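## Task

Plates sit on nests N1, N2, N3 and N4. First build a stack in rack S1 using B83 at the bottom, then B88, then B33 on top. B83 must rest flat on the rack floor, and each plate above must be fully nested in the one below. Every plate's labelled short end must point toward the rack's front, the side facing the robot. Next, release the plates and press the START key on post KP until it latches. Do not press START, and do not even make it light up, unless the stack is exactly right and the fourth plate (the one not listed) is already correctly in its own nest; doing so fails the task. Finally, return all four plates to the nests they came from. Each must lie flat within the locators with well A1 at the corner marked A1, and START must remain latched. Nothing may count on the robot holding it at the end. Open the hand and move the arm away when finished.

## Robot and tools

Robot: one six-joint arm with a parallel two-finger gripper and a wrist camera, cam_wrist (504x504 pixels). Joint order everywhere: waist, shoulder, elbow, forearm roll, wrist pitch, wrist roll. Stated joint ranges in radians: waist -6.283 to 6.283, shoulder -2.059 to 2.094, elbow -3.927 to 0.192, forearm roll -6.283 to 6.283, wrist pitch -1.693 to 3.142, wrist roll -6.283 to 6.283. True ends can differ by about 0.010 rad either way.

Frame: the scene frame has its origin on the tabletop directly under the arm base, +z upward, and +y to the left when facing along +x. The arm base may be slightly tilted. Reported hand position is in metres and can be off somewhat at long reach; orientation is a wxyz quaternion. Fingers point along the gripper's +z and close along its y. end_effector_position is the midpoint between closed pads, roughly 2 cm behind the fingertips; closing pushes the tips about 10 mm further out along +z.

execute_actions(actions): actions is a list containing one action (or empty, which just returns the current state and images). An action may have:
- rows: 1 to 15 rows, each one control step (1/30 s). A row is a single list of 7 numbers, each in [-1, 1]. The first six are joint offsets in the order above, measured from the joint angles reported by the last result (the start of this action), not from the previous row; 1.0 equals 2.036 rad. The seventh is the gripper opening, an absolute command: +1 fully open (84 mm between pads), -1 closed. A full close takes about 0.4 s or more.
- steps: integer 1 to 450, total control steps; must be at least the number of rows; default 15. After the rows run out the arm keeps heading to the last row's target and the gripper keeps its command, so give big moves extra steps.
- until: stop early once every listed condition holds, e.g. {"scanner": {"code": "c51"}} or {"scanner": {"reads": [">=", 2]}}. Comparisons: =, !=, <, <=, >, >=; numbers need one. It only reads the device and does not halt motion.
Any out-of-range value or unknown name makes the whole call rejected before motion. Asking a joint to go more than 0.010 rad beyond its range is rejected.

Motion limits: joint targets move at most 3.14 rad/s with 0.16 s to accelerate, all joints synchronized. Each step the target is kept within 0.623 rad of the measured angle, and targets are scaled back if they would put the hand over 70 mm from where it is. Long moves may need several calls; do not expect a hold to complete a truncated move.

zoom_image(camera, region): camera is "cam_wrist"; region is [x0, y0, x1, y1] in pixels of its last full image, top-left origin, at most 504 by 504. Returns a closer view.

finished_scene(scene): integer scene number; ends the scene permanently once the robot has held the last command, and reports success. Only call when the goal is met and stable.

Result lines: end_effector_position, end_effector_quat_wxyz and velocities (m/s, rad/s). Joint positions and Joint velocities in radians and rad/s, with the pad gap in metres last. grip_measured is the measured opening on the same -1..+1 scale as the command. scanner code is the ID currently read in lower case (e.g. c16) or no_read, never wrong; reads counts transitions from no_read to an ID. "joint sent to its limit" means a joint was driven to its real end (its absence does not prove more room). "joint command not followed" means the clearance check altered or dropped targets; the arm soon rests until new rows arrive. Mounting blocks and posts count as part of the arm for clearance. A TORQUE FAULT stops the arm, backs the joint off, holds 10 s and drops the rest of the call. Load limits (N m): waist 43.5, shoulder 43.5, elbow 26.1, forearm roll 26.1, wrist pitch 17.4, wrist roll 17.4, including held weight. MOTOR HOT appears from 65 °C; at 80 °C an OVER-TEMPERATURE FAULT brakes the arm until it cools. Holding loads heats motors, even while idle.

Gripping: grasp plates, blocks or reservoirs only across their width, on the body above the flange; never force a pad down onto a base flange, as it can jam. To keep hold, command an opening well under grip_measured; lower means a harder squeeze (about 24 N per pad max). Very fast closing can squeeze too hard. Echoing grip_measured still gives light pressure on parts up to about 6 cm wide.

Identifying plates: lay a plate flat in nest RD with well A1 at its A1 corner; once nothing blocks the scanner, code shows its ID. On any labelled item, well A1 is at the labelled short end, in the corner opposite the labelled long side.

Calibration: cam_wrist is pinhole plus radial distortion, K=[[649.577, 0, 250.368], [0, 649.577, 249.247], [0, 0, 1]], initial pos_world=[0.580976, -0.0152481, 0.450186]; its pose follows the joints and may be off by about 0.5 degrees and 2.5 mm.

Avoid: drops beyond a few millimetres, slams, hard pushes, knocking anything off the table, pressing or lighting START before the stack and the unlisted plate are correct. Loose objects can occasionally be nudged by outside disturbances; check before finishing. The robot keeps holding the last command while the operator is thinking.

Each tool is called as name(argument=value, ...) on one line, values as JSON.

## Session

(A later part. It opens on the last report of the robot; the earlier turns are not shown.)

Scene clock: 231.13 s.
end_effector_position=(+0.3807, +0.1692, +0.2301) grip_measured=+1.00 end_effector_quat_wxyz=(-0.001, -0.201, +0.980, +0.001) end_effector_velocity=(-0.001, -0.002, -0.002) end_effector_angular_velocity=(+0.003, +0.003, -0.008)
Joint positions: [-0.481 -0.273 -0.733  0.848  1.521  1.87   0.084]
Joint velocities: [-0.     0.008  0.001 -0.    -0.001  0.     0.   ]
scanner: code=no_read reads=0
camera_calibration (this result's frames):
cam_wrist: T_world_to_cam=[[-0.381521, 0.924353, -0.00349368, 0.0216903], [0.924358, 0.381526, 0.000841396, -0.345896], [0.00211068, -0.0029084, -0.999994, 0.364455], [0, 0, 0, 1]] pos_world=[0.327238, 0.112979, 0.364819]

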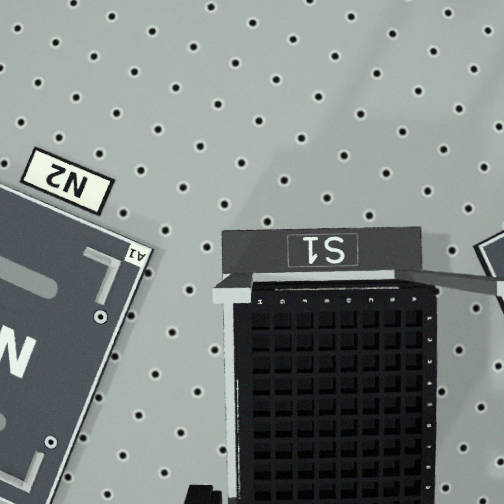

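execute_actions(actions=[{"rows":[[0.0249,0.0005,0.0177,0.0148,-0.028,-0.0005,1],[0.0249,0.0005,0.0177,0.0148,-0.028,-0.0005,1],[0.0444,0.0004,0.0307,0.0258,-0.0484,-0.0011,1],[0.0639,0.0004,0.0437,0.037,-0.0689,-0.0017,1],[0.0839,0.0029,0.0545,0.0501,-0.0894,-0.0035,1],[0.1044,0.0064,0.0646,0.0635,-0.1099,-0.0056,1],[0.1209,0.0105,0.0714,0.0755,-0.1261,-0.0083,1],[0.1379,0.0155,0.0779,0.0877,-0.1424,-0.0114,1],[0.1379,0.0155,0.0779,0.0877,-0.1424,-0.0114,1],[0.1459,0.0182,0.0807,0.0939,-0.1503,-0.0131,1],[0.1539,0.0209,0.0834,0.1001,-0.1582,-0.0148,1],[0.1539,0.0209,0.0834,0.1001,-0.1582,-0.0148,1],[0.1619,0.024,0.0856,0.1068,-0.1656,-0.017,1],[0.1619,0.024,0.0856,0.1068,-0.1656,-0.017,1],[0.1699,0.0275,0.0874,0.1135,-0.1729,-0.0192,1]],"steps":30}])

execute_actions(actions=[{"rows":[[0,0,0,0,0,0,0.3]],"steps":10}])

Scene clock: 235.60 s.
end_effector_position=(+0.3818, +0.1690, +0.1038) grip_measured=+1.00 end_effector_quat_wxyz=(-0.000, -0.202, +0.979, +0.001) end_effector_velocity=(+0.000, +0.001, -0.001) end_effector_angular_velocity=(+0.001, +0.001, +0.001)
Joint positions: [-0.135 -0.217 -0.555  1.079  1.169  1.831  0.084]
Joint velocities: [ 0.002  0.001 -0.001  0.001  0.001  0.     0.   ]
scanner: code=no_read reads=0
camera_calibration (this result's frames):
cam_wrist: T_world_to_cam=[[-0.38302, 0.923736, -0.00280276, 0.0224368], [0.923734, 0.383027, 0.00252221, -0.346961], [0.00340339, -0.00162294, -0.999993, 0.237416], [0, 0, 0, 1]] pos_world=[0.328285, 0.112555, 0.238352]

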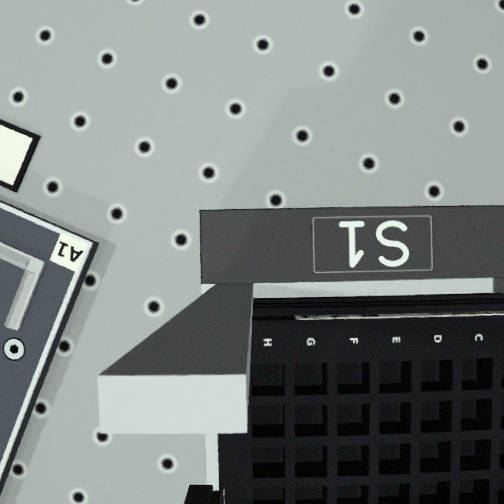

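Scene clock: 235.93 s.
end_effector_position=(+0.3820, +0.1690, +0.1040) grip_measured=+0.93 end_effector_quat_wxyz=(-0.000, -0.202, +0.979, +0.001) end_effector_velocity=(-0.000, +0.000, -0.000) end_effector_angular_velocity=(+0.000, +0.001, -0.000)
Joint positions: [-0.135 -0.217 -0.555  1.079  1.169  1.831  0.082]
Joint velocities: [ 0.     0.     0.    -0.001  0.001  0.     0.   ]
scanner: code=no_read reads=0
camera_calibration (this result's frames):
cam_wrist: T_world_to_cam=[[-0.383243, 0.923642, -0.0031127, 0.022607], [0.92364, 0.383251, 0.00289623, -0.347186], [0.00386802, -0.00176505, -0.999991, 0.23741], [0, 0, 0, 1]] pos_world=[0.32842, 0.112598, 0.238484]

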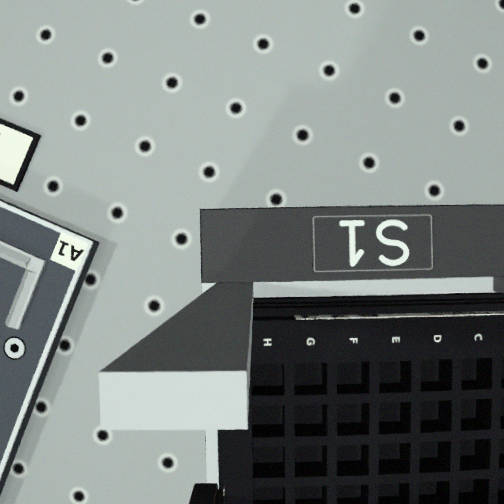

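execute_actions(actions=[{"rows":[[-0.004,-0.0018,-0.0008,-0.0033,0.0036,0.0011,0.3],[-0.008,-0.0036,-0.0016,-0.0066,0.0073,0.0021,0.3],[-0.0162,-0.0071,-0.0036,-0.0132,0.0146,0.0042,0.3],[-0.0243,-0.0101,-0.006,-0.0194,0.0224,0.0058,0.3],[-0.0323,-0.0128,-0.0086,-0.0254,0.0302,0.0073,0.3],[-0.0493,-0.0178,-0.0147,-0.0375,0.0465,0.0103,0.3],[-0.0658,-0.0219,-0.0212,-0.0495,0.0627,0.0129,0.3],[-0.0761,-0.0238,-0.0261,-0.0563,0.073,0.014,0.3],[-0.0863,-0.0254,-0.0313,-0.0629,0.0832,0.015,0.3],[-0.0963,-0.0268,-0.0366,-0.0695,0.0935,0.016,0.3],[-0.1063,-0.0279,-0.0421,-0.076,0.1037,0.0168,0.3],[-0.1161,-0.028,-0.0485,-0.0816,0.114,0.0171,0.3],[-0.1258,-0.028,-0.0551,-0.0872,0.1242,0.0174,0.3],[-0.1356,-0.0279,-0.0616,-0.0927,0.1344,0.0177,0.3],[-0.1453,-0.0278,-0.0681,-0.0982,0.1446,0.018,0.3]],"steps":24}])

execute_actions(actions=[{"rows":[[-0.028,0.001,-0.019,-0.0155,0.029,0.001,0.3]],"steps":9}])

execute_actions(actions=[{"rows":[[-0.1085,0.4902,-0.2927,-0.0516,-0.0796,0.1621,0.3]],"steps":32}])

Scene clock: 241.73 s.
end_effector_position=(+0.3817, +0.1683, +0.2095) grip_measured=+0.93 end_effector_quat_wxyz=(+0.000, -0.200, +0.980, +0.002) end_effector_velocity=(+0.002, +0.001, +0.002) end_effector_angular_velocity=(-0.003, -0.003, +0.004)
Joint positions: [-0.43  -0.273 -0.693  0.879  1.464  1.868  0.082]
Joint velocities: [-0.001 -0.002 -0.005 -0.001  0.     0.     0.   ]
scanner: code=no_read reads=0
camera_calibration (this result's frames):
cam_wrist: T_world_to_cam=[[-0.380947, 0.924593, -0.0025303, 0.0223513], [0.924585, 0.380955, 0.00398463, -0.347102], [0.00464809, -0.000821541, -0.999989, 0.342451], [0, 0, 0, 1]] pos_world=[0.327848, 0.111846, 0.343887]

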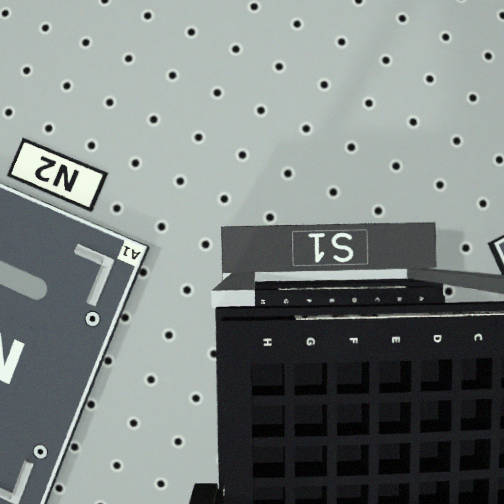

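Scene clock: 242.03 s.
end_effector_position=(+0.3801, +0.1675, +0.2311) grip_measured=+0.93 end_effector_quat_wxyz=(+0.001, -0.198, +0.980, +0.001) end_effector_velocity=(-0.009, -0.002, -0.010) end_effector_angular_velocity=(+0.020, +0.024, -0.019)
Joint positions: [-0.487 -0.271 -0.731  0.848  1.522  1.87   0.082]
Joint velocities: [ 0.006  0.008  0.022 -0.002  0.008  0.     0.   ]
scanner: code=no_read reads=0
camera_calibration (this result's frames):
cam_wrist: T_world_to_cam=[[-0.37627, 0.926503, -0.00356236, 0.0206877], [0.926495, 0.376283, 0.00418484, -0.345401], [0.00521772, -0.00172589, -0.999985, 0.364062], [0, 0, 0, 1]] pos_world=[0.325897, 0.11143, 0.365576]

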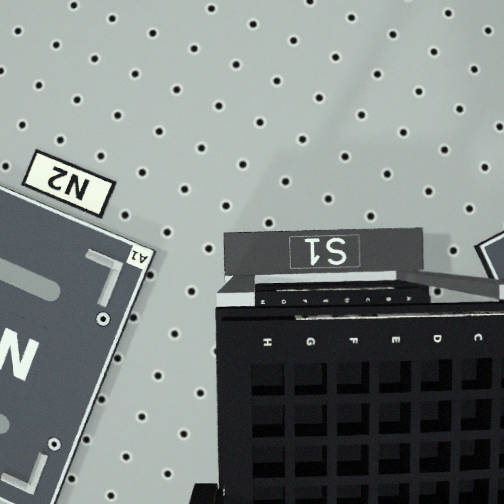

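Scene clock: 243.10 s.
end_effector_position=(+0.4115, -0.1448, +0.2291) grip_measured=+0.93 end_effector_quat_wxyz=(-0.001, +0.164, +0.986, +0.003) end_effector_velocity=(-0.014, -0.005, -0.014) end_effector_angular_velocity=(+0.028, +0.015, -0.030)
Joint positions: [-0.708  0.724 -1.327  0.743  1.36   2.2    0.082]
Joint velocities: [-0.003  0.024  0.019 -0.002 -0.     0.    -0.   ]
scanner: code=no_read reads=0
camera_calibration (this result's frames):
cam_wrist: T_world_to_cam=[[0.335293, 0.942114, -0.000526579, 0.0305815], [0.942113, -0.335294, -0.00127509, -0.365231], [-0.00137784, -0.000068569, -0.999999, 0.364256], [0, 0, 0, 1]] pos_world=[0.334336, -0.151246, 0.363806]

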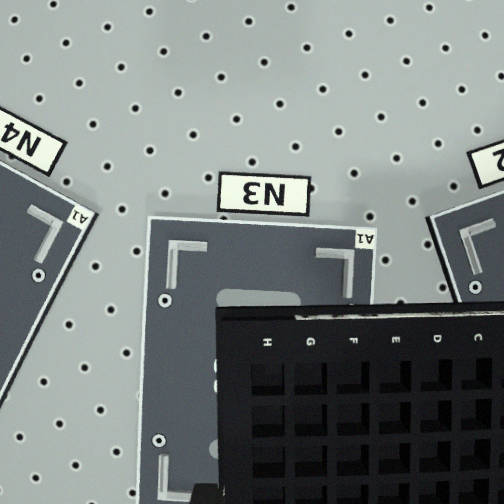

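execute_actions(actions=[{"rows":[[0.1049,0.0877,0.069,0.1299,-0.1383,-0.0642,0.3],[0.1049,0.0877,0.069,0.1299,-0.1383,-0.0642,0.3],[0.1049,0.0877,0.069,0.1299,-0.1383,-0.0642,0.3],[0.1049,0.0877,0.069,0.1299,-0.1383,-0.0642,0.3],[0.1049,0.0877,0.069,0.1299,-0.1383,-0.0642,0.3],[0.1049,0.0877,0.069,0.1299,-0.1383,-0.0642,0.3],[0.1049,0.0877,0.069,0.1299,-0.1383,-0.0642,0.3],[0.1049,0.0877,0.069,0.1299,-0.1383,-0.0642,0.3],[0.1049,0.0877,0.069,0.1299,-0.1383,-0.0642,0.3],[0.1049,0.0877,0.069,0.1299,-0.1383,-0.0642,0.3],[0.1049,0.0877,0.069,0.1299,-0.1383,-0.0642,0.3],[0.1049,0.0877,0.069,0.1299,-0.1383,-0.0642,0.3],[0.1182,0.0976,0.0685,0.1464,-0.1459,-0.0717,0.3]],"steps":30}])

Scene clock: 248.67 s.
end_effector_position=(+0.3893, -0.1726, +0.0570) grip_measured=+0.93 end_effector_quat_wxyz=(+0.000, +0.196, +0.981, +0.000) end_effector_velocity=(-0.001, +0.000, -0.001) end_effector_angular_velocity=(+0.002, +0.002, -0.000)
Joint positions: [-0.467  0.922 -1.188  1.041  1.063  2.054  0.082]
Joint velocities: [ 0.002  0.001  0.001  0.001  0.    -0.001  0.   ]
scanner: code=no_read reads=0
camera_calibration (this result's frames):
cam_wrist: T_world_to_cam=[[0.395528, 0.918441, -0.00489187, 0.0368497], [0.918453, -0.395516, 0.00329207, -0.355279], [0.00108876, -0.00579506, -0.999983, 0.190169], [0, 0, 0, 1]] pos_world=[0.311525, -0.173261, 0.191515]

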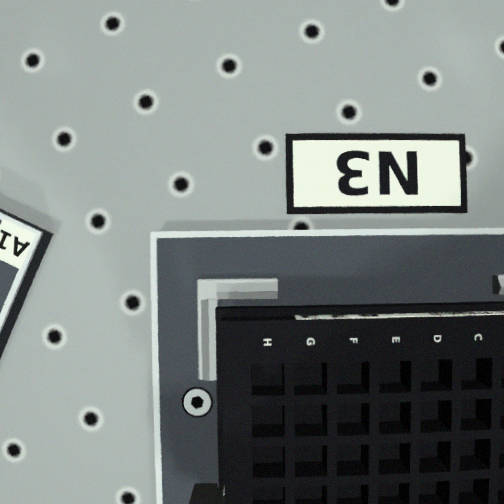

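execute_actions(actions=[{"rows":[[0.0033,0.0025,-0.0001,0.0041,-0.0019,-0.0019,0.3],[0.0033,0.0025,-0.0001,0.0041,-0.0019,-0.0019,0.3],[0.0066,0.005,-0.0002,0.0082,-0.0038,-0.0037,0.3],[0.0066,0.005,-0.0002,0.0082,-0.0038,-0.0037,0.3],[0.0066,0.005,-0.0002,0.0082,-0.0038,-0.0037,0.3],[0.0098,0.0075,-0.0002,0.0122,-0.0056,-0.0056,0.3],[0.0098,0.0075,-0.0002,0.0122,-0.0056,-0.0056,0.3],[0.0098,0.0075,-0.0002,0.0122,-0.0056,-0.0056,0.3],[0.0127,0.0098,-0.0002,0.016,-0.0074,-0.0073,0.3]],"steps":22}])

Scene clock: 251.53 s.
end_effector_position=(+0.3886, -0.1729, +0.0428) grip_measured=+0.93 end_effector_quat_wxyz=(+0.000, +0.196, +0.981, +0.000) end_effector_velocity=(-0.001, +0.000, -0.001) end_effector_angular_velocity=(+0.001, +0.001, -0.000)
Joint positions: [-0.441  0.942 -1.189  1.073  1.048  2.039  0.082]
Joint velocities: [ 0.001  0.     0.001 -0.     0.    -0.     0.   ]
scanner: code=no_read reads=0
camera_calibration (this result's frames):
cam_wrist: T_world_to_cam=[[0.396299, 0.918109, -0.00480016, 0.0368951], [0.918121, -0.396288, 0.00308591, -0.354696], [0.000930957, -0.00563007, -0.999984, 0.176118], [0, 0, 0, 1]] pos_world=[0.310869, -0.173444, 0.177387]

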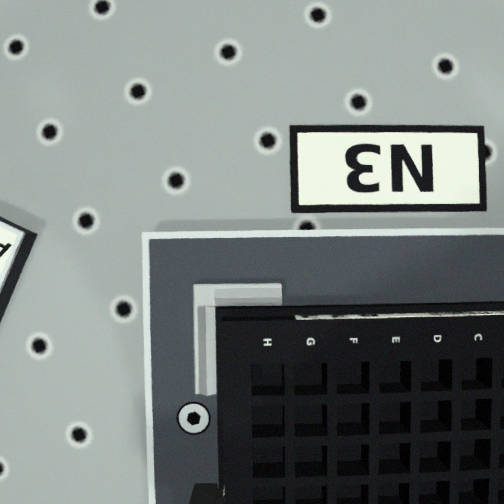

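Release and leave.

execute_actions(actions=[{"rows":[[0,0,0,0,0,0,1],[0,0,0,0,0,0,1],[0,0,0,0,0,0,1],[0,0,0,0,0,0,1],[0,0,0,0,0,0,1],[0,0,0,0,0,0,1],[0,0,0,0,0,0,1],[-0.007,-0.005,0.0003,-0.0083,0.004,0.0038,1],[-0.007,-0.005,0.0003,-0.0083,0.004,0.0038,1],[-0.0133,-0.0099,0.0005,-0.0165,0.0076,0.0075,1],[-0.0133,-0.0099,0.0005,-0.0165,0.0076,0.0075,1],[-0.0266,-0.0198,0.001,-0.033,0.0152,0.015,1],[-0.0266,-0.0198,0.001,-0.033,0.0152,0.015,1],[-0.0266,-0.0198,0.001,-0.033,0.0152,0.015,1],[-0.131,-0.107,-0.0697,-0.1626,0.1523,0.0786,1]],"steps":30}])

execute_actions(actions=[{"rows":[[0.1085,-0.4902,0.2927,0.0516,0.0796,-0.1621,1]],"steps":34}])

Scene clock: 254.83 s.
end_effector_position=(+0.4102, -0.1456, +0.2268) grip_measured=+1.00 end_effector_quat_wxyz=(-0.003, +0.165, +0.986, +0.004) end_effector_velocity=(-0.014, -0.001, -0.021) end_effector_angular_velocity=(+0.039, +0.031, -0.026)
Joint positions: [-0.706  0.728 -1.325  0.743  1.359  2.199  0.084]
Joint velocities: [ 0.011  0.028  0.021 -0.003  0.006  0.001  0.   ]
scanner: code=no_read reads=0
camera_calibration (this result's frames):
cam_wrist: T_world_to_cam=[[0.337183, 0.941439, 0.000798537, 0.0305281], [0.941431, -0.337176, -0.00434054, -0.363552], [-0.00381711, 0.00221532, -0.99999, 0.363275], [0, 0, 0, 1]] pos_world=[0.333353, -0.152126, 0.361669]

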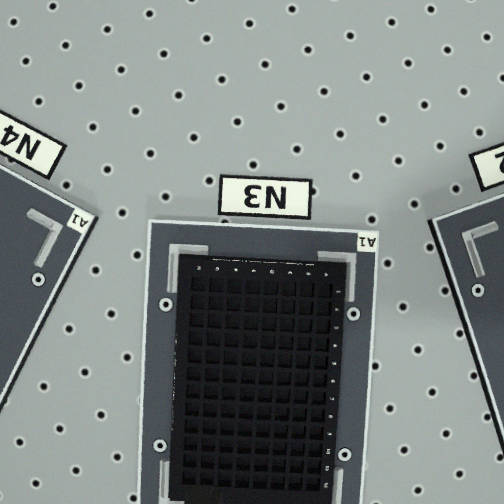

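Scene clock: 255.97 s.
end_effector_position=(+0.3797, +0.1668, +0.2300) grip_measured=+1.00 end_effector_quat_wxyz=(-0.000, -0.198, +0.980, +0.002) end_effector_velocity=(+0.000, +0.002, +0.001) end_effector_angular_velocity=(-0.002, -0.002, +0.007)
Joint positions: [-0.486 -0.269 -0.73   0.848  1.521  1.869  0.084]
Joint velocities: [ 0.002 -0.008 -0.     0.001  0.001 -0.     0.   ]
scanner: code=no_read reads=0
camera_calibration (this result's frames):
cam_wrist: T_world_to_cam=[[-0.375475, 0.92683, -0.00204648, 0.0204492], [0.926826, 0.375479, 0.00287656, -0.344495], [0.0034345, -0.00081666, -0.999994, 0.363436], [0, 0, 0, 1]] pos_world=[0.325717, 0.110694, 0.364466]

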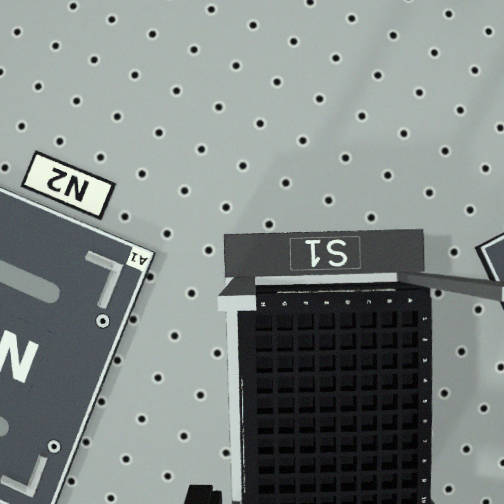

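execute_actions(actions=[{"rows":[[0.0275,-0.0016,0.0162,0.0147,-0.028,0,1],[0.0275,-0.0016,0.0162,0.0147,-0.028,0,1],[0.0471,-0.0016,0.0294,0.0257,-0.0484,-0.0006,1],[0.0664,-0.0016,0.0423,0.0369,-0.0689,-0.0012,1],[0.0866,0.0009,0.0531,0.05,-0.0894,-0.003,1],[0.1069,0.0044,0.0631,0.0635,-0.1099,-0.0051,1],[0.1317,0.0111,0.0726,0.0814,-0.134,-0.0092,1],[0.1565,0.0192,0.0808,0.0998,-0.1581,-0.0138,1],[0.1565,0.0192,0.0808,0.0998,-0.1581,-0.0138,1],[0.1677,0.0237,0.0837,0.1092,-0.1685,-0.017,1],[0.1677,0.0237,0.0837,0.1092,-0.1685,-0.017,1],[0.1791,0.0284,0.0864,0.1187,-0.1789,-0.0203,1],[0.1791,0.0284,0.0864,0.1187,-0.1789,-0.0203,1],[0.1846,0.0309,0.0877,0.1235,-0.184,-0.022,1],[0.1901,0.0334,0.0889,0.1282,-0.1891,-0.0236,1]],"steps":30}])

execute_actions(actions=[{"rows":[[0,0,0,0,0,0,0.3]],"steps":10}])

Scene clock: 260.40 s.
end_effector_position=(+0.3823, +0.1692, +0.0918) grip_measured=+1.00 end_effector_quat_wxyz=(+0.000, -0.202, +0.979, +0.001) end_effector_velocity=(-0.001, +0.000, -0.001) end_effector_angular_velocity=(+0.002, +0.003, -0.001)
Joint positions: [-0.099 -0.201 -0.549  1.109  1.136  1.821  0.084]
Joint velocities: [ 0.002  0.001  0.001  0.001  0.002  0.    -0.   ]
scanner: code=no_read reads=0
camera_calibration (this result's frames):
cam_wrist: T_world_to_cam=[[-0.384452, 0.923136, -0.00413116, 0.0231973], [0.923134, 0.384465, 0.0031757, -0.347501], [0.00451989, -0.00259271, -0.999986, 0.225184], [0, 0, 0, 1]] pos_world=[0.328691, 0.112772, 0.22638]

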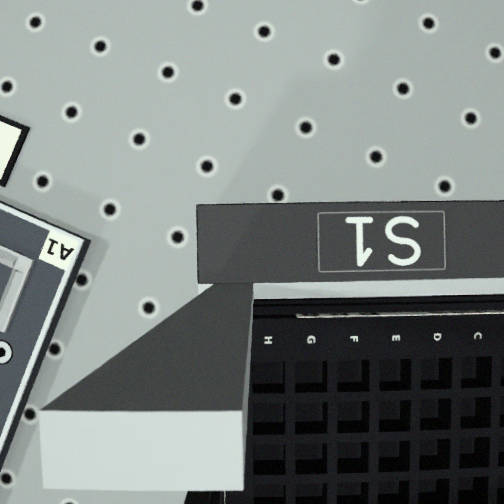

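Scene clock: 260.73 s.
end_effector_position=(+0.3825, +0.1692, +0.0920) grip_measured=+0.93 end_effector_quat_wxyz=(+0.000, -0.202, +0.979, +0.001) end_effector_velocity=(-0.001, -0.000, -0.000) end_effector_angular_velocity=(+0.000, +0.001, -0.001)
Joint positions: [-0.099 -0.201 -0.549  1.109  1.136  1.821  0.082]
Joint velocities: [ 0.     0.     0.001 -0.     0.     0.     0.   ]
scanner: code=no_read reads=0
camera_calibration (this result's frames):
cam_wrist: T_world_to_cam=[[-0.384696, 0.923032, -0.00446921, 0.0233822], [0.923029, 0.384712, 0.00360432, -0.347753], [0.00504626, -0.00273865, -0.999984, 0.22517], [0, 0, 0, 1]] pos_world=[0.328845, 0.112819, 0.226524]

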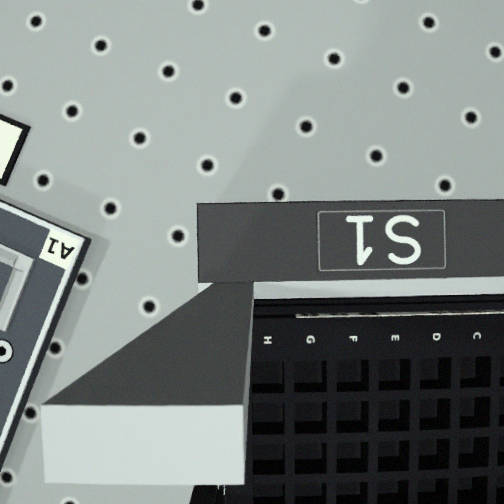

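execute_actions(actions=[{"rows":[[-0.0055,-0.0026,-0.001,-0.0047,0.005,0.0016,0.3],[-0.0111,-0.0052,-0.002,-0.0094,0.0101,0.0031,0.3],[-0.0225,-0.0101,-0.0044,-0.0188,0.0205,0.0063,0.3],[-0.0338,-0.0147,-0.007,-0.0281,0.0308,0.0093,0.3],[-0.0462,-0.0189,-0.0109,-0.0374,0.0429,0.0117,0.3],[-0.0586,-0.0228,-0.0152,-0.0465,0.0549,0.0139,0.3],[-0.071,-0.0263,-0.0198,-0.0555,0.067,0.016,0.3],[-0.0834,-0.0295,-0.0247,-0.0644,0.079,0.018,0.3],[-0.0936,-0.0314,-0.0296,-0.0712,0.0893,0.0191,0.3],[-0.1037,-0.033,-0.0347,-0.0779,0.0995,0.0201,0.3],[-0.1138,-0.0344,-0.04,-0.0845,0.1098,0.0211,0.3],[-0.1239,-0.0355,-0.0455,-0.091,0.12,0.0219,0.3],[-0.1369,-0.0356,-0.0541,-0.0984,0.1336,0.0223,0.3],[-0.1498,-0.0355,-0.0628,-0.1058,0.1473,0.0227,0.3],[-0.1628,-0.0354,-0.0716,-0.1132,0.1609,0.0231,0.3]],"steps":24}])

execute_actions(actions=[{"rows":[[-0.028,0.001,-0.019,-0.0155,0.029,0.001,0.3]],"steps":9}])

execute_actions(actions=[{"rows":[[-0.1085,0.4902,-0.2927,-0.0516,-0.0796,0.1621,0.3]],"steps":28}])

execute_actions(actions=[{"rows":[[-0.0447,0.2824,-0.1,0.0079,-0.1235,0.0781,0.3]],"steps":28}])

Scene clock: 266.17 s.
end_effector_position=(+0.3822, +0.1684, +0.2097) grip_measured=+0.93 end_effector_quat_wxyz=(+0.001, -0.201, +0.980, +0.001) end_effector_velocity=(+0.001, +0.001, +0.001) end_effector_angular_velocity=(-0.002, -0.001, +0.004)
Joint positions: [-0.43  -0.273 -0.694  0.879  1.463  1.868  0.082]
Joint velocities: [ 0.    -0.002 -0.005 -0.002  0.002  0.001 -0.   ]
scanner: code=no_read reads=0
camera_calibration (this result's frames):
cam_wrist: T_world_to_cam=[[-0.382093, 0.924116, -0.00384622, 0.0232633], [0.924109, 0.382107, 0.00401163, -0.347611], [0.00517688, -0.00202151, -0.999985, 0.342664], [0, 0, 0, 1]] pos_world=[0.328346, 0.112019, 0.344143]

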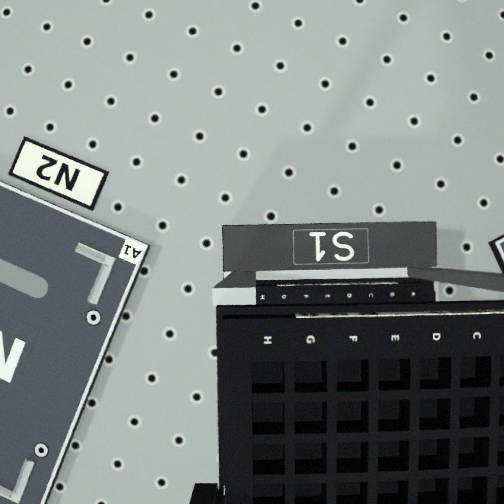

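Scene clock: 266.47 s.
end_effector_position=(+0.3806, +0.1675, +0.2313) grip_measured=+0.93 end_effector_quat_wxyz=(+0.001, -0.199, +0.980, +0.000) end_effector_velocity=(-0.009, -0.002, -0.010) end_effector_angular_velocity=(+0.021, +0.026, -0.019)
Joint positions: [-0.487 -0.271 -0.732  0.847  1.521  1.87   0.082]
Joint velocities: [ 0.005  0.008  0.022 -0.002  0.01   0.     0.   ]
scanner: code=no_read reads=0
camera_calibration (this result's frames):
cam_wrist: T_world_to_cam=[[-0.37732, 0.92607, -0.00486024, 0.0215863], [0.926066, 0.37734, 0.0041241, -0.345849], [0.00565317, -0.0029448, -0.99998, 0.364293], [0, 0, 0, 1]] pos_world=[0.326364, 0.111585, 0.365817]

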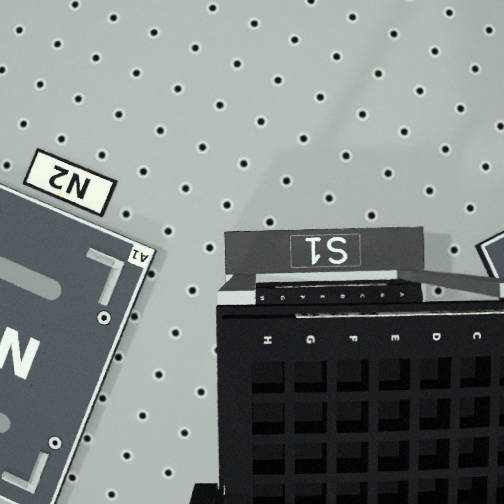

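Scene clock: 267.40 s.
end_effector_position=(+0.4136, -0.1446, +0.2307) grip_measured=+0.93 end_effector_quat_wxyz=(-0.000, +0.162, +0.987, +0.001) end_effector_velocity=(+0.012, +0.002, +0.013) end_effector_angular_velocity=(-0.026, -0.015, +0.023)
Joint positions: [-0.707  0.722 -1.331  0.743  1.36   2.2    0.082]
Joint velocities: [ 0.    -0.017 -0.02   0.001 -0.002  0.001 -0.   ]
scanner: code=no_read reads=0
camera_calibration (this result's frames):
cam_wrist: T_world_to_cam=[[0.331182, 0.943558, -0.00415021, 0.0324111], [0.943567, -0.331178, 0.00170276, -0.367747], [0.000232194, -0.00447993, -0.99999, 0.364584], [0, 0, 0, 1]] pos_world=[0.336176, -0.150738, 0.365341]

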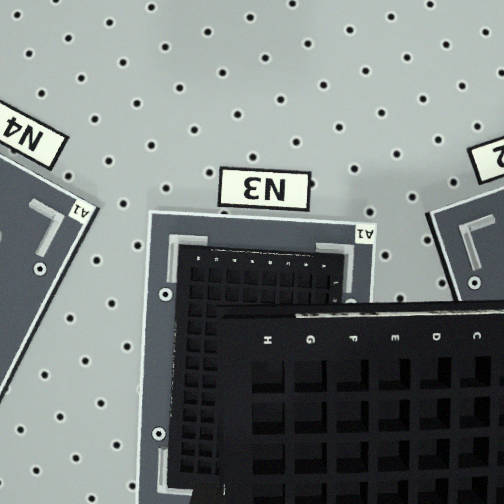

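Scene clock: 268.33 s.
end_effector_position=(+0.2964, -0.3248, +0.1018) grip_measured=+0.93 end_effector_quat_wxyz=(+0.001, +0.380, +0.925, -0.001) end_effector_velocity=(-0.007, +0.000, -0.007) end_effector_angular_velocity=(+0.011, +0.004, -0.011)
Joint positions: [-0.797  1.296 -1.534  0.759  1.108  2.359  0.082]
Joint velocities: [-0.001  0.012  0.004 -0.    -0.001  0.     0.   ]
scanner: code=no_read reads=0
camera_calibration (this result's frames):
cam_wrist: T_world_to_cam=[[0.712314, 0.701832, -0.00638638, 0.0494484], [0.70186, -0.712296, 0.00515165, -0.369128], [-0.0009334, -0.00815194, -0.999966, 0.234043], [0, 0, 0, 1]] pos_world=[0.224072, -0.295725, 0.236252]

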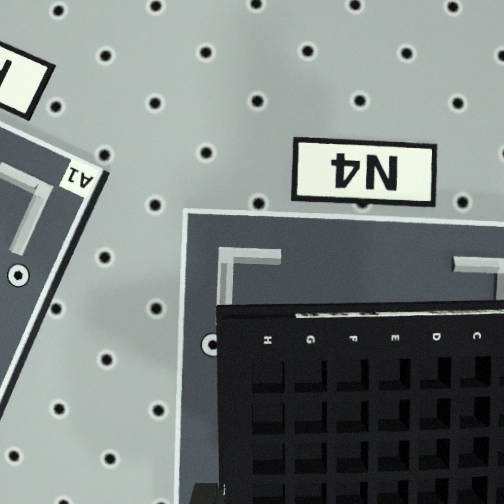

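execute_actions(actions=[{"rows":[[0.0331,0.0209,0.0173,0.0438,-0.0301,-0.0013,0.3]],"steps":20}])

execute_actions(actions=[{"rows":[[0.0031,0.0026,-0.0001,0.004,-0.002,-0.0019,0.3],[0.0031,0.0026,-0.0001,0.004,-0.002,-0.0019,0.3],[0.0062,0.0052,-0.0002,0.008,-0.004,-0.0037,0.3],[0.0062,0.0052,-0.0002,0.008,-0.004,-0.0037,0.3],[0.0062,0.0052,-0.0002,0.008,-0.004,-0.0037,0.3],[0.0093,0.0079,-0.0004,0.0121,-0.0059,-0.0056,0.3],[0.0093,0.0079,-0.0004,0.0121,-0.0059,-0.0056,0.3],[0.0093,0.0079,-0.0004,0.0121,-0.0059,-0.0056,0.3],[0.0118,0.01,-0.0005,0.0153,-0.0075,-0.0071,0.3]],"steps":22}])

Scene clock: 273.47 s.
end_effector_position=(+0.2920, -0.3210, +0.0573) grip_measured=+0.93 end_effector_quat_wxyz=(-0.000, +0.403, +0.915, -0.000) end_effector_velocity=(+0.002, -0.001, +0.001) end_effector_angular_velocity=(-0.003, -0.001, +0.003)
Joint positions: [-0.73   1.338 -1.499  0.848  1.047  2.356  0.082]
Joint velocities: [ 0.001 -0.001 -0.004  0.001  0.     0.     0.   ]
scanner: code=no_read reads=0
camera_calibration (this result's frames):
cam_wrist: T_world_to_cam=[[0.746157, 0.665745, -0.00589119, 0.0281747], [0.665764, -0.746159, 0.00228558, -0.363257], [-0.00287415, -0.00562754, -0.99998, 0.190932], [0, 0, 0, 1]] pos_world=[0.22137, -0.28873, 0.191925]

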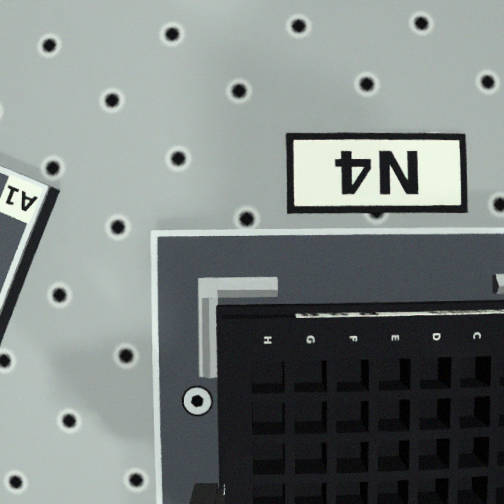

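Scene clock: 274.20 s.
end_effector_position=(+0.2919, -0.3210, +0.0433) grip_measured=+0.93 end_effector_quat_wxyz=(+0.000, +0.403, +0.915, +0.000) end_effector_velocity=(+0.000, -0.000, -0.000) end_effector_angular_velocity=(-0.001, +0.000, +0.001)
Joint positions: [-0.707  1.358 -1.5    0.879  1.032  2.342  0.082]
Joint velocities: [ 0.001  0.001 -0.001  0.001 -0.    -0.     0.   ]
scanner: code=no_read reads=0
camera_calibration (this result's frames):
cam_wrist: T_world_to_cam=[[0.746158, 0.665746, -0.00549752, 0.0281964], [0.665764, -0.746157, 0.00262656, -0.363228], [-0.0023534, -0.00561988, -0.999981, 0.176762], [0, 0, 0, 1]] pos_world=[0.221202, -0.288804, 0.177867]

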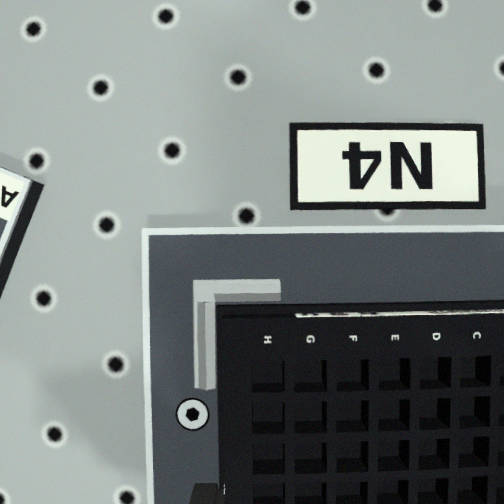

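execute_actions(actions=[{"rows":[[0,0,0,0,0,0,1],[0,0,0,0,0,0,1],[0,0,0,0,0,0,1],[0,0,0,0,0,0,1],[0,0,0,0,0,0,1],[0,0,0,0,0,0,1],[0,0,0,0,0,0,1],[-0.0062,-0.0052,0.0002,-0.008,0.004,0.0037,1],[-0.0062,-0.0052,0.0002,-0.008,0.004,0.0037,1],[-0.0124,-0.0105,0.0005,-0.0161,0.0079,0.0075,1],[-0.0124,-0.0105,0.0005,-0.0161,0.0079,0.0075,1],[-0.0124,-0.0105,0.0005,-0.0161,0.0079,0.0075,1],[-0.0444,-0.0287,-0.0165,-0.0593,0.0374,0.0082,1]],"steps":24}])

execute_actions(actions=[{"rows":[[0.0447,-0.2824,0.0982,-0.0079,0.1228,-0.0781,1]],"steps":20}])

execute_actions(actions=[{"rows":[[0.1085,-0.4902,0.2927,0.0516,0.0796,-0.1621,1]],"steps":34}])

Scene clock: 278.37 s.
end_effector_position=(+0.2929, -0.3238, +0.0976) grip_measured=+1.00 end_effector_quat_wxyz=(-0.002, +0.382, +0.924, +0.002) end_effector_velocity=(-0.007, +0.002, -0.008) end_effector_angular_velocity=(+0.016, +0.009, -0.009)
Joint positions: [-0.796  1.301 -1.531  0.758  1.109  2.358  0.084]
Joint velocities: [ 0.002  0.012  0.007 -0.002  0.002 -0.001  0.   ]
scanner: code=no_read reads=0
camera_calibration (this result's frames):
cam_wrist: T_world_to_cam=[[0.715518, 0.698581, -0.00435297, 0.0490911], [0.698575, -0.71553, -0.00298997, -0.365262], [-0.00520341, -0.0009015, -0.999986, 0.233497], [0, 0, 0, 1]] pos_world=[0.221252, -0.29544, 0.232615]

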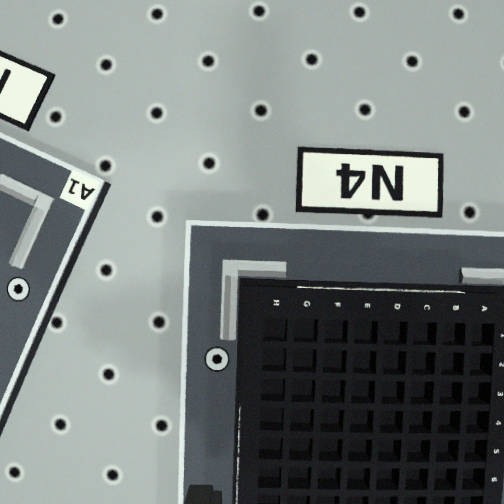

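Scene clock: 279.03 s.
end_effector_position=(+0.4110, -0.1461, +0.2272) grip_measured=+1.00 end_effector_quat_wxyz=(-0.003, +0.164, +0.986, +0.003) end_effector_velocity=(-0.053, -0.011, -0.052) end_effector_angular_velocity=(+0.109, +0.058, -0.106)
Joint positions: [-0.706  0.729 -1.329  0.742  1.358  2.2    0.084]
Joint velocities: [-0.009  0.078  0.083 -0.006  0.007 -0.004 -0.   ]
scanner: code=no_read reads=0
camera_calibration (this result's frames):
cam_wrist: T_world_to_cam=[[0.336263, 0.941768, -0.00106835, 0.0316092], [0.941759, -0.336264, -0.00394273, -0.364555], [-0.00407238, 0.000319665, -0.999992, 0.363522], [0, 0, 0, 1]] pos_world=[0.334175, -0.152472, 0.362116]

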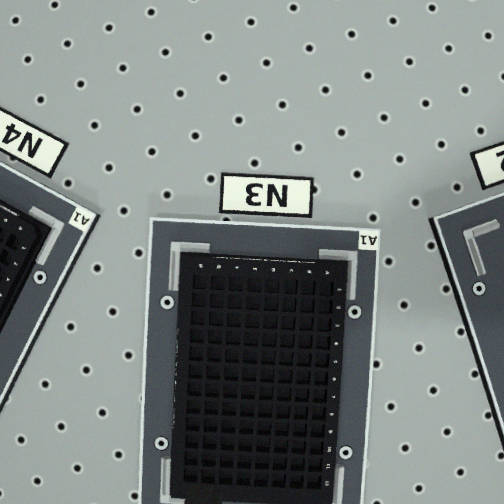

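Scene clock: 280.17 s.
end_effector_position=(+0.3806, +0.1668, +0.2306) grip_measured=+1.00 end_effector_quat_wxyz=(-0.000, -0.198, +0.980, +0.001) end_effector_velocity=(-0.000, +0.002, +0.000) end_effector_angular_velocity=(-0.000, -0.001, +0.006)
Joint positions: [-0.485 -0.268 -0.733  0.847  1.52   1.87   0.084]
Joint velocities: [ 0.002 -0.008  0.002  0.001  0.002 -0.     0.   ]
scanner: code=no_read reads=0
camera_calibration (this result's frames):
cam_wrist: T_world_to_cam=[[-0.376402, 0.926449, -0.00370337, 0.0215545], [0.926449, 0.376412, 0.00244594, -0.345229], [0.00366003, -0.00251033, -0.99999, 0.364209], [0, 0, 0, 1]] pos_world=[0.326617, 0.110893, 0.36513]

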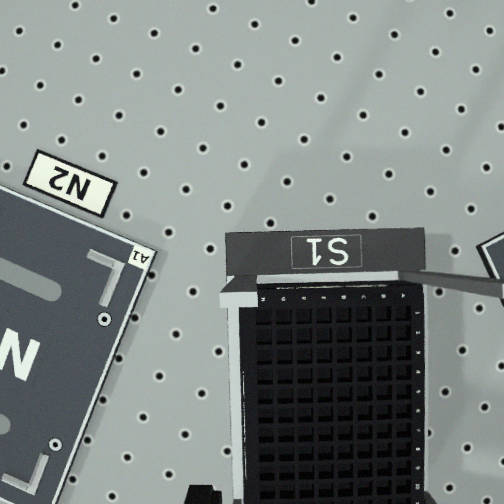

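execute_actions(actions=[{"rows":[[0.027,-0.0021,0.0177,0.0152,-0.0275,-0.0005,1],[0.027,-0.0021,0.0177,0.0152,-0.0275,-0.0005,1],[0.0466,-0.0021,0.0309,0.0262,-0.0479,-0.0011,1],[0.0659,-0.0021,0.0438,0.0374,-0.0684,-0.0017,1],[0.0861,0.0004,0.0546,0.0505,-0.0889,-0.0035,1],[0.1064,0.0039,0.0646,0.064,-0.1094,-0.0056,1],[0.1312,0.0106,0.0741,0.0819,-0.1335,-0.0097,1],[0.156,0.0187,0.0823,0.1003,-0.1576,-0.0143,1],[0.1727,0.0252,0.0873,0.1146,-0.1735,-0.0193,1],[0.1727,0.0252,0.0873,0.1146,-0.1735,-0.0193,1],[0.1894,0.0322,0.0917,0.1291,-0.1894,-0.0245,1],[0.1894,0.0322,0.0917,0.1291,-0.1894,-0.0245,1],[0.1988,0.0369,0.093,0.1372,-0.1978,-0.0272,1],[0.1988,0.0369,0.093,0.1372,-0.1978,-0.0272,1],[0.2083,0.0417,0.0943,0.1454,-0.2063,-0.03,1]],"steps":30}])

execute_actions(actions=[{"rows":[[0,0,0,0,0,0,0.3]],"steps":10}])

Scene clock: 287.40 s.
end_effector_position=(+0.3818, +0.1685, +0.0789) grip_measured=+1.00 end_effector_quat_wxyz=(+0.001, -0.201, +0.980, +0.000) end_effector_velocity=(-0.001, -0.000, -0.001) end_effector_angular_velocity=(+0.001, +0.003, -0.002)
Joint positions: [-0.061 -0.183 -0.541  1.143  1.1    1.809  0.084]
Joint velocities: [ 0.002  0.001  0.002  0.001 -0.    -0.     0.   ]
scanner: code=no_read reads=0
camera_calibration (this result's frames):
cam_wrist: T_world_to_cam=[[-0.382735, 0.923841, -0.00558477, 0.0228765], [0.92384, 0.382758, 0.00393017, -0.346767], [0.00576847, -0.00365522, -0.999977, 0.211984], [0, 0, 0, 1]] pos_world=[0.32789, 0.112368, 0.213469]

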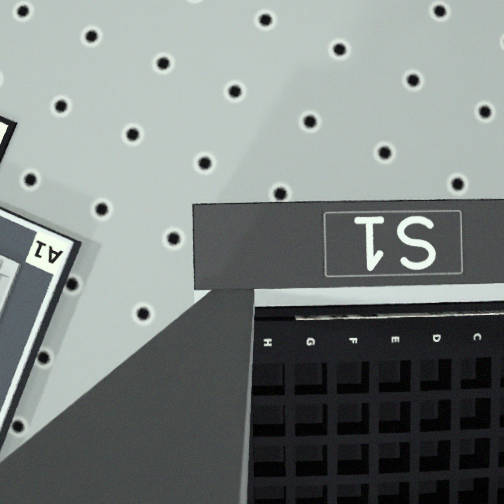

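Scene clock: 287.73 s.
end_effector_position=(+0.3820, +0.1686, +0.0791) grip_measured=+0.93 end_effector_quat_wxyz=(+0.001, -0.202, +0.979, +0.000) end_effector_velocity=(+0.000, +0.000, -0.000) end_effector_angular_velocity=(+0.001, +0.000, +0.001)
Joint positions: [-0.062 -0.183 -0.541  1.143  1.1    1.809  0.082]
Joint velocities: [ 0.     0.    -0.001  0.     0.001  0.     0.   ]
scanner: code=no_read reads=0
camera_calibration (this result's frames):
cam_wrist: T_world_to_cam=[[-0.382948, 0.923751, -0.00584108, 0.0230202], [0.923749, 0.382974, 0.0043021, -0.346984], [0.00621106, -0.00374821, -0.999974, 0.211966], [0, 0, 0, 1]] pos_world=[0.328025, 0.112416, 0.213588]

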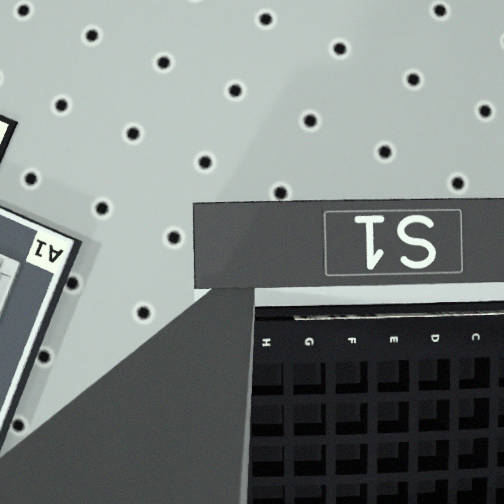

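execute_actions(actions=[{"rows":[[-0.0045,-0.0023,-0.0006,-0.004,0.0041,0.0013,0.3],[-0.009,-0.0045,-0.0013,-0.008,0.0083,0.0027,0.3],[-0.0181,-0.0088,-0.003,-0.0159,0.0167,0.0054,0.3],[-0.0271,-0.0129,-0.0048,-0.0237,0.0253,0.0081,0.3],[-0.0361,-0.0168,-0.0068,-0.0314,0.0339,0.0108,0.3],[-0.0523,-0.0238,-0.0105,-0.0446,0.0485,0.015,0.3],[-0.0684,-0.0295,-0.0155,-0.0568,0.0641,0.0181,0.3],[-0.0854,-0.0345,-0.0216,-0.0689,0.0804,0.0211,0.3],[-0.1019,-0.0386,-0.0281,-0.0809,0.0966,0.0237,0.3],[-0.1122,-0.0405,-0.033,-0.0877,0.1069,0.0248,0.3],[-0.1224,-0.0421,-0.0382,-0.0943,0.1171,0.0258,0.3],[-0.1424,-0.0446,-0.049,-0.1074,0.1376,0.0276,0.3],[-0.1522,-0.0447,-0.0554,-0.113,0.1479,0.0279,0.3],[-0.1668,-0.0447,-0.0652,-0.1213,0.1632,0.0283,0.3],[-0.1814,-0.0445,-0.075,-0.1296,0.1785,0.0288,0.3]],"steps":24}])

execute_actions(actions=[{"rows":[[-0.028,0.001,-0.019,-0.0155,0.029,0.001,0.3]],"steps":9}])

execute_actions(actions=[{"rows":[[-0.026,0.249,-0.1488,-0.0093,-0.0526,0.0786,0.3]],"steps":24}])

Scene clock: 292.63 s.
end_effector_position=(+0.3819, +0.1686, +0.2094) grip_measured=+0.93 end_effector_quat_wxyz=(+0.001, -0.201, +0.980, +0.002) end_effector_velocity=(-0.000, +0.000, +0.001) end_effector_angular_velocity=(-0.002, +0.001, +0.001)
Joint positions: [-0.43  -0.273 -0.693  0.88   1.463  1.867  0.082]
Joint velocities: [-0.    -0.    -0.002 -0.002  0.001  0.     0.   ]
scanner: code=no_read reads=0
camera_calibration (this result's frames):
cam_wrist: T_world_to_cam=[[-0.382113, 0.924112, -0.00240571, 0.022651], [0.924101, 0.38212, 0.00458002, -0.347588], [0.00515172, -0.000473033, -0.999987, 0.342138], [0, 0, 0, 1]] pos_world=[0.328099, 0.11205, 0.34378]

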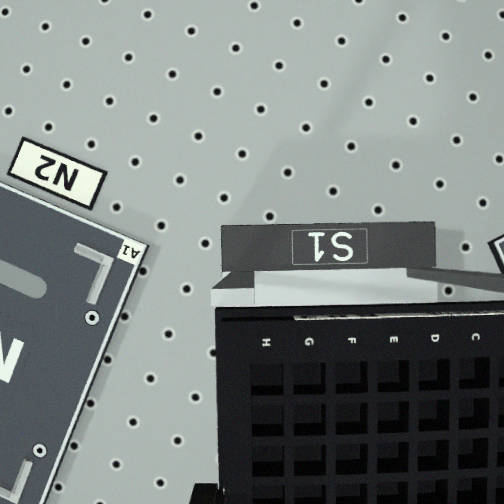

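Scene clock: 292.93 s.
end_effector_position=(+0.3804, +0.1678, +0.2310) grip_measured=+0.93 end_effector_quat_wxyz=(+0.001, -0.199, +0.980, +0.001) end_effector_velocity=(-0.009, -0.002, -0.009) end_effector_angular_velocity=(+0.021, +0.025, -0.018)
Joint positions: [-0.486 -0.271 -0.731  0.849  1.522  1.869  0.082]
Joint velocities: [ 0.005  0.008  0.02  -0.002  0.01   0.     0.   ]
scanner: code=no_read reads=0
camera_calibration (this result's frames):
cam_wrist: T_world_to_cam=[[-0.377523, 0.925994, -0.00338608, 0.0209886], [0.925983, 0.377535, 0.00475583, -0.345921], [0.00568224, -0.00134002, -0.999983, 0.363732], [0, 0, 0, 1]] pos_world=[0.326174, 0.11165, 0.365442]

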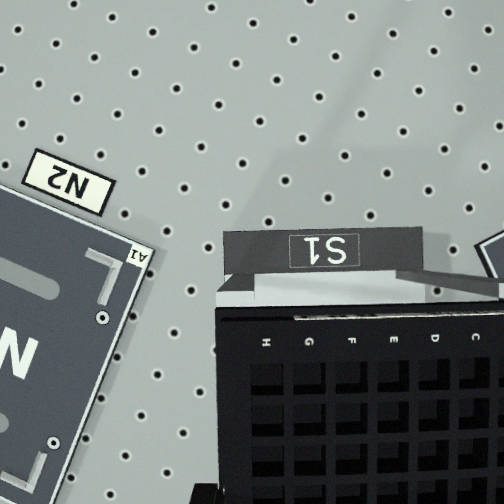

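Scene clock: 293.73 s.
end_effector_position=(+0.4402, +0.0343, +0.2310) grip_measured=+0.93 end_effector_quat_wxyz=(-0.001, -0.030, +1.000, -0.001) end_effector_velocity=(-0.001, -0.003, -0.002) end_effector_angular_velocity=(+0.003, +0.002, -0.007)
Joint positions: [-0.539  0.234 -1.034  0.83   1.415  2.029  0.082]
Joint velocities: [-0.001  0.008 -0.     0.    -0.001  0.     0.   ]
scanner: code=no_read reads=0
camera_calibration (this result's frames):
cam_wrist: T_world_to_cam=[[-0.0480492, 0.998823, -0.00658571, 0.0204584], [0.998844, 0.0480578, 0.00115665, -0.370834], [0.00147178, -0.00652252, -0.999978, 0.365152], [0, 0, 0, 1]] pos_world=[0.370851, -0.000231142, 0.365707]

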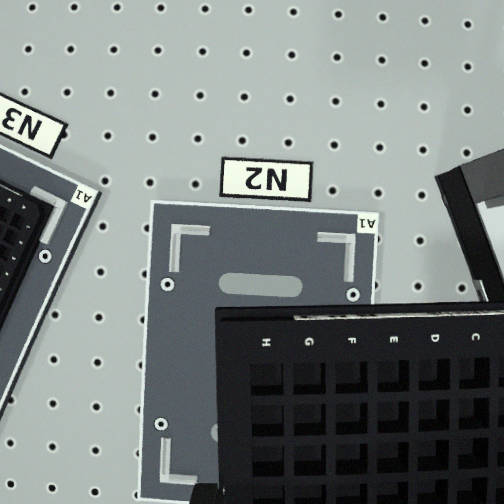

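execute_actions(actions=[{"rows":[[0.1468,0.0995,0.0814,0.1602,-0.1695,-0.0768,0.3]],"steps":30}])

Scene clock: 295.77 s.
end_effector_position=(+0.4222, -0.0003, +0.0574) grip_measured=+0.93 end_effector_quat_wxyz=(+0.001, +0.003, +1.000, +0.001) end_effector_velocity=(-0.001, +0.000, -0.001) end_effector_angular_velocity=(+0.002, +0.003, -0.002)
Joint positions: [-0.241  0.436 -0.868  1.156  1.07   1.873  0.082]
Joint velocities: [ 0.001  0.001  0.002  0.001  0.    -0.     0.   ]
scanner: code=no_read reads=0
camera_calibration (this result's frames):
cam_wrist: T_world_to_cam=[[0.0184513, 0.99982, -0.00441899, 0.0247197], [0.999817, -0.0184283, 0.00518172, -0.35171], [0.00509935, -0.00451379, -0.999977, 0.189897], [0, 0, 0, 1]] pos_world=[0.350221, -0.0303395, 0.191824]

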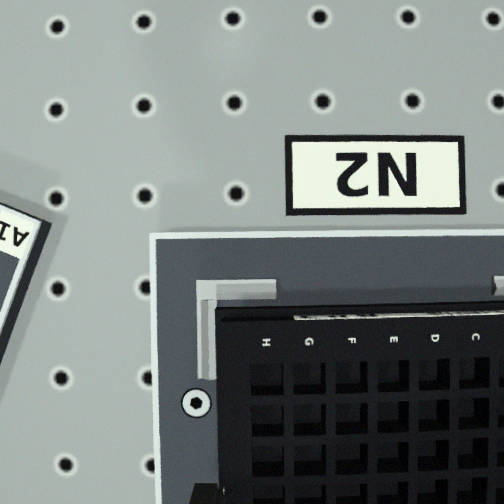

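execute_actions(actions=[{"rows":[[0.004,0.0027,-0.0002,0.0043,-0.0026,-0.0015,0.3],[0.004,0.0027,-0.0002,0.0043,-0.0026,-0.0015,0.3],[0.0081,0.0054,-0.0005,0.0086,-0.0052,-0.003,0.3],[0.0081,0.0054,-0.0005,0.0086,-0.0052,-0.003,0.3],[0.0081,0.0054,-0.0005,0.0086,-0.0052,-0.003,0.3],[0.0121,0.0081,-0.0007,0.0129,-0.0077,-0.0044,0.3],[0.0121,0.0081,-0.0007,0.0129,-0.0077,-0.0044,0.3],[0.0121,0.0081,-0.0007,0.0129,-0.0077,-0.0044,0.3],[0.0154,0.0103,-0.0009,0.0163,-0.0098,-0.0056,0.3]],"steps":22}])

Scene clock: 298.63 s.
end_effector_position=(+0.4219, -0.0005, +0.0434) grip_measured=+0.93 end_effector_quat_wxyz=(+0.000, +0.004, +1.000, -0.000) end_effector_velocity=(-0.000, +0.000, -0.000) end_effector_angular_velocity=(+0.000, -0.000, -0.001)
Joint positions: [-0.209  0.458 -0.87   1.189  1.05   1.862  0.082]
Joint velocities: [ 0.    -0.     0.001  0.001 -0.    -0.    -0.   ]
scanner: code=no_read reads=0
camera_calibration (this result's frames):
cam_wrist: T_world_to_cam=[[0.0207255, 0.999767, -0.00600901, 0.0239986], [0.99978, -0.020706, 0.00328683, -0.351258], [0.00316164, -0.00607581, -0.999977, 0.176647], [0, 0, 0, 1]] pos_world=[0.350125, -0.0301929, 0.177941]

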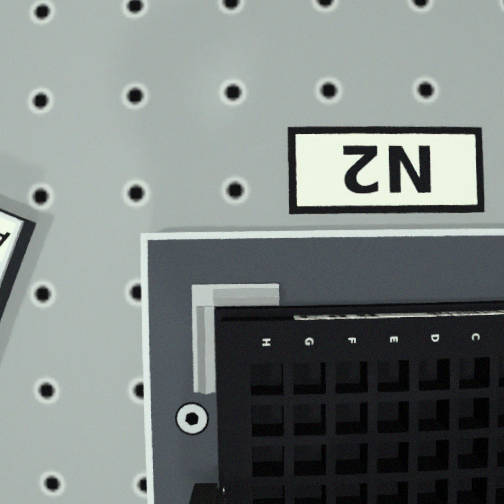

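execute_actions(actions=[{"rows":[[0,0,0,0,0,0,1],[0,0,0,0,0,0,1],[0,0,0,0,0,0,1],[0,0,0,0,0,0,1],[0,0,0,0,0,0,1],[0,0,0,0,0,0,1],[0,0,0,0,0,0,1],[-0.0081,-0.0054,0.0005,-0.0086,0.0052,0.003,1],[-0.0081,-0.0054,0.0005,-0.0086,0.0052,0.003,1],[-0.0162,-0.0108,0.001,-0.0172,0.0103,0.006,1],[-0.0162,-0.0108,0.001,-0.0172,0.0103,0.006,1],[-0.0162,-0.0108,0.001,-0.0172,0.0103,0.006,1],[-0.162,-0.11,-0.08,-0.176,0.179,0.082,1]],"steps":32}])

Scene clock: 301.50 s.
end_effector_position=(+0.4392, +0.0341, +0.2291) grip_measured=+1.00 end_effector_quat_wxyz=(-0.002, -0.030, +1.000, +0.001) end_effector_velocity=(+0.012, +0.003, +0.014) end_effector_angular_velocity=(-0.025, -0.023, +0.026)
Joint positions: [-0.538  0.235 -1.03   0.831  1.414  2.028  0.084]
Joint velocities: [-0.006 -0.014 -0.028 -0.002 -0.002  0.001  0.   ]
scanner: code=no_read reads=0
camera_calibration (this result's frames):
cam_wrist: T_world_to_cam=[[-0.04613, 0.998928, -0.00383342, 0.0191133], [0.998935, 0.0461288, -0.000408402, -0.369487], [-0.000231134, -0.00384818, -0.999993, 0.363984], [0, 0, 0, 1]] pos_world=[0.370059, -0.00064816, 0.363904]

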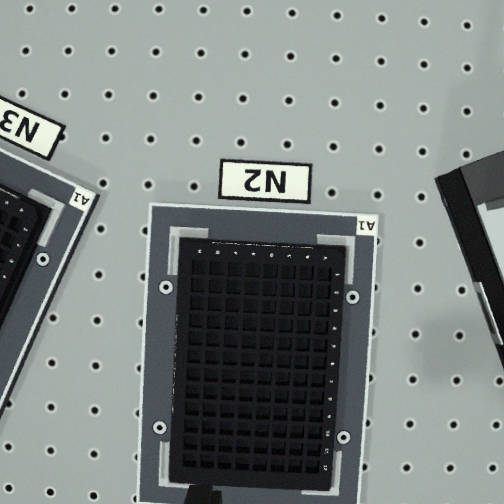

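finished_scene(scene=2)

The scene is finished: the task was done.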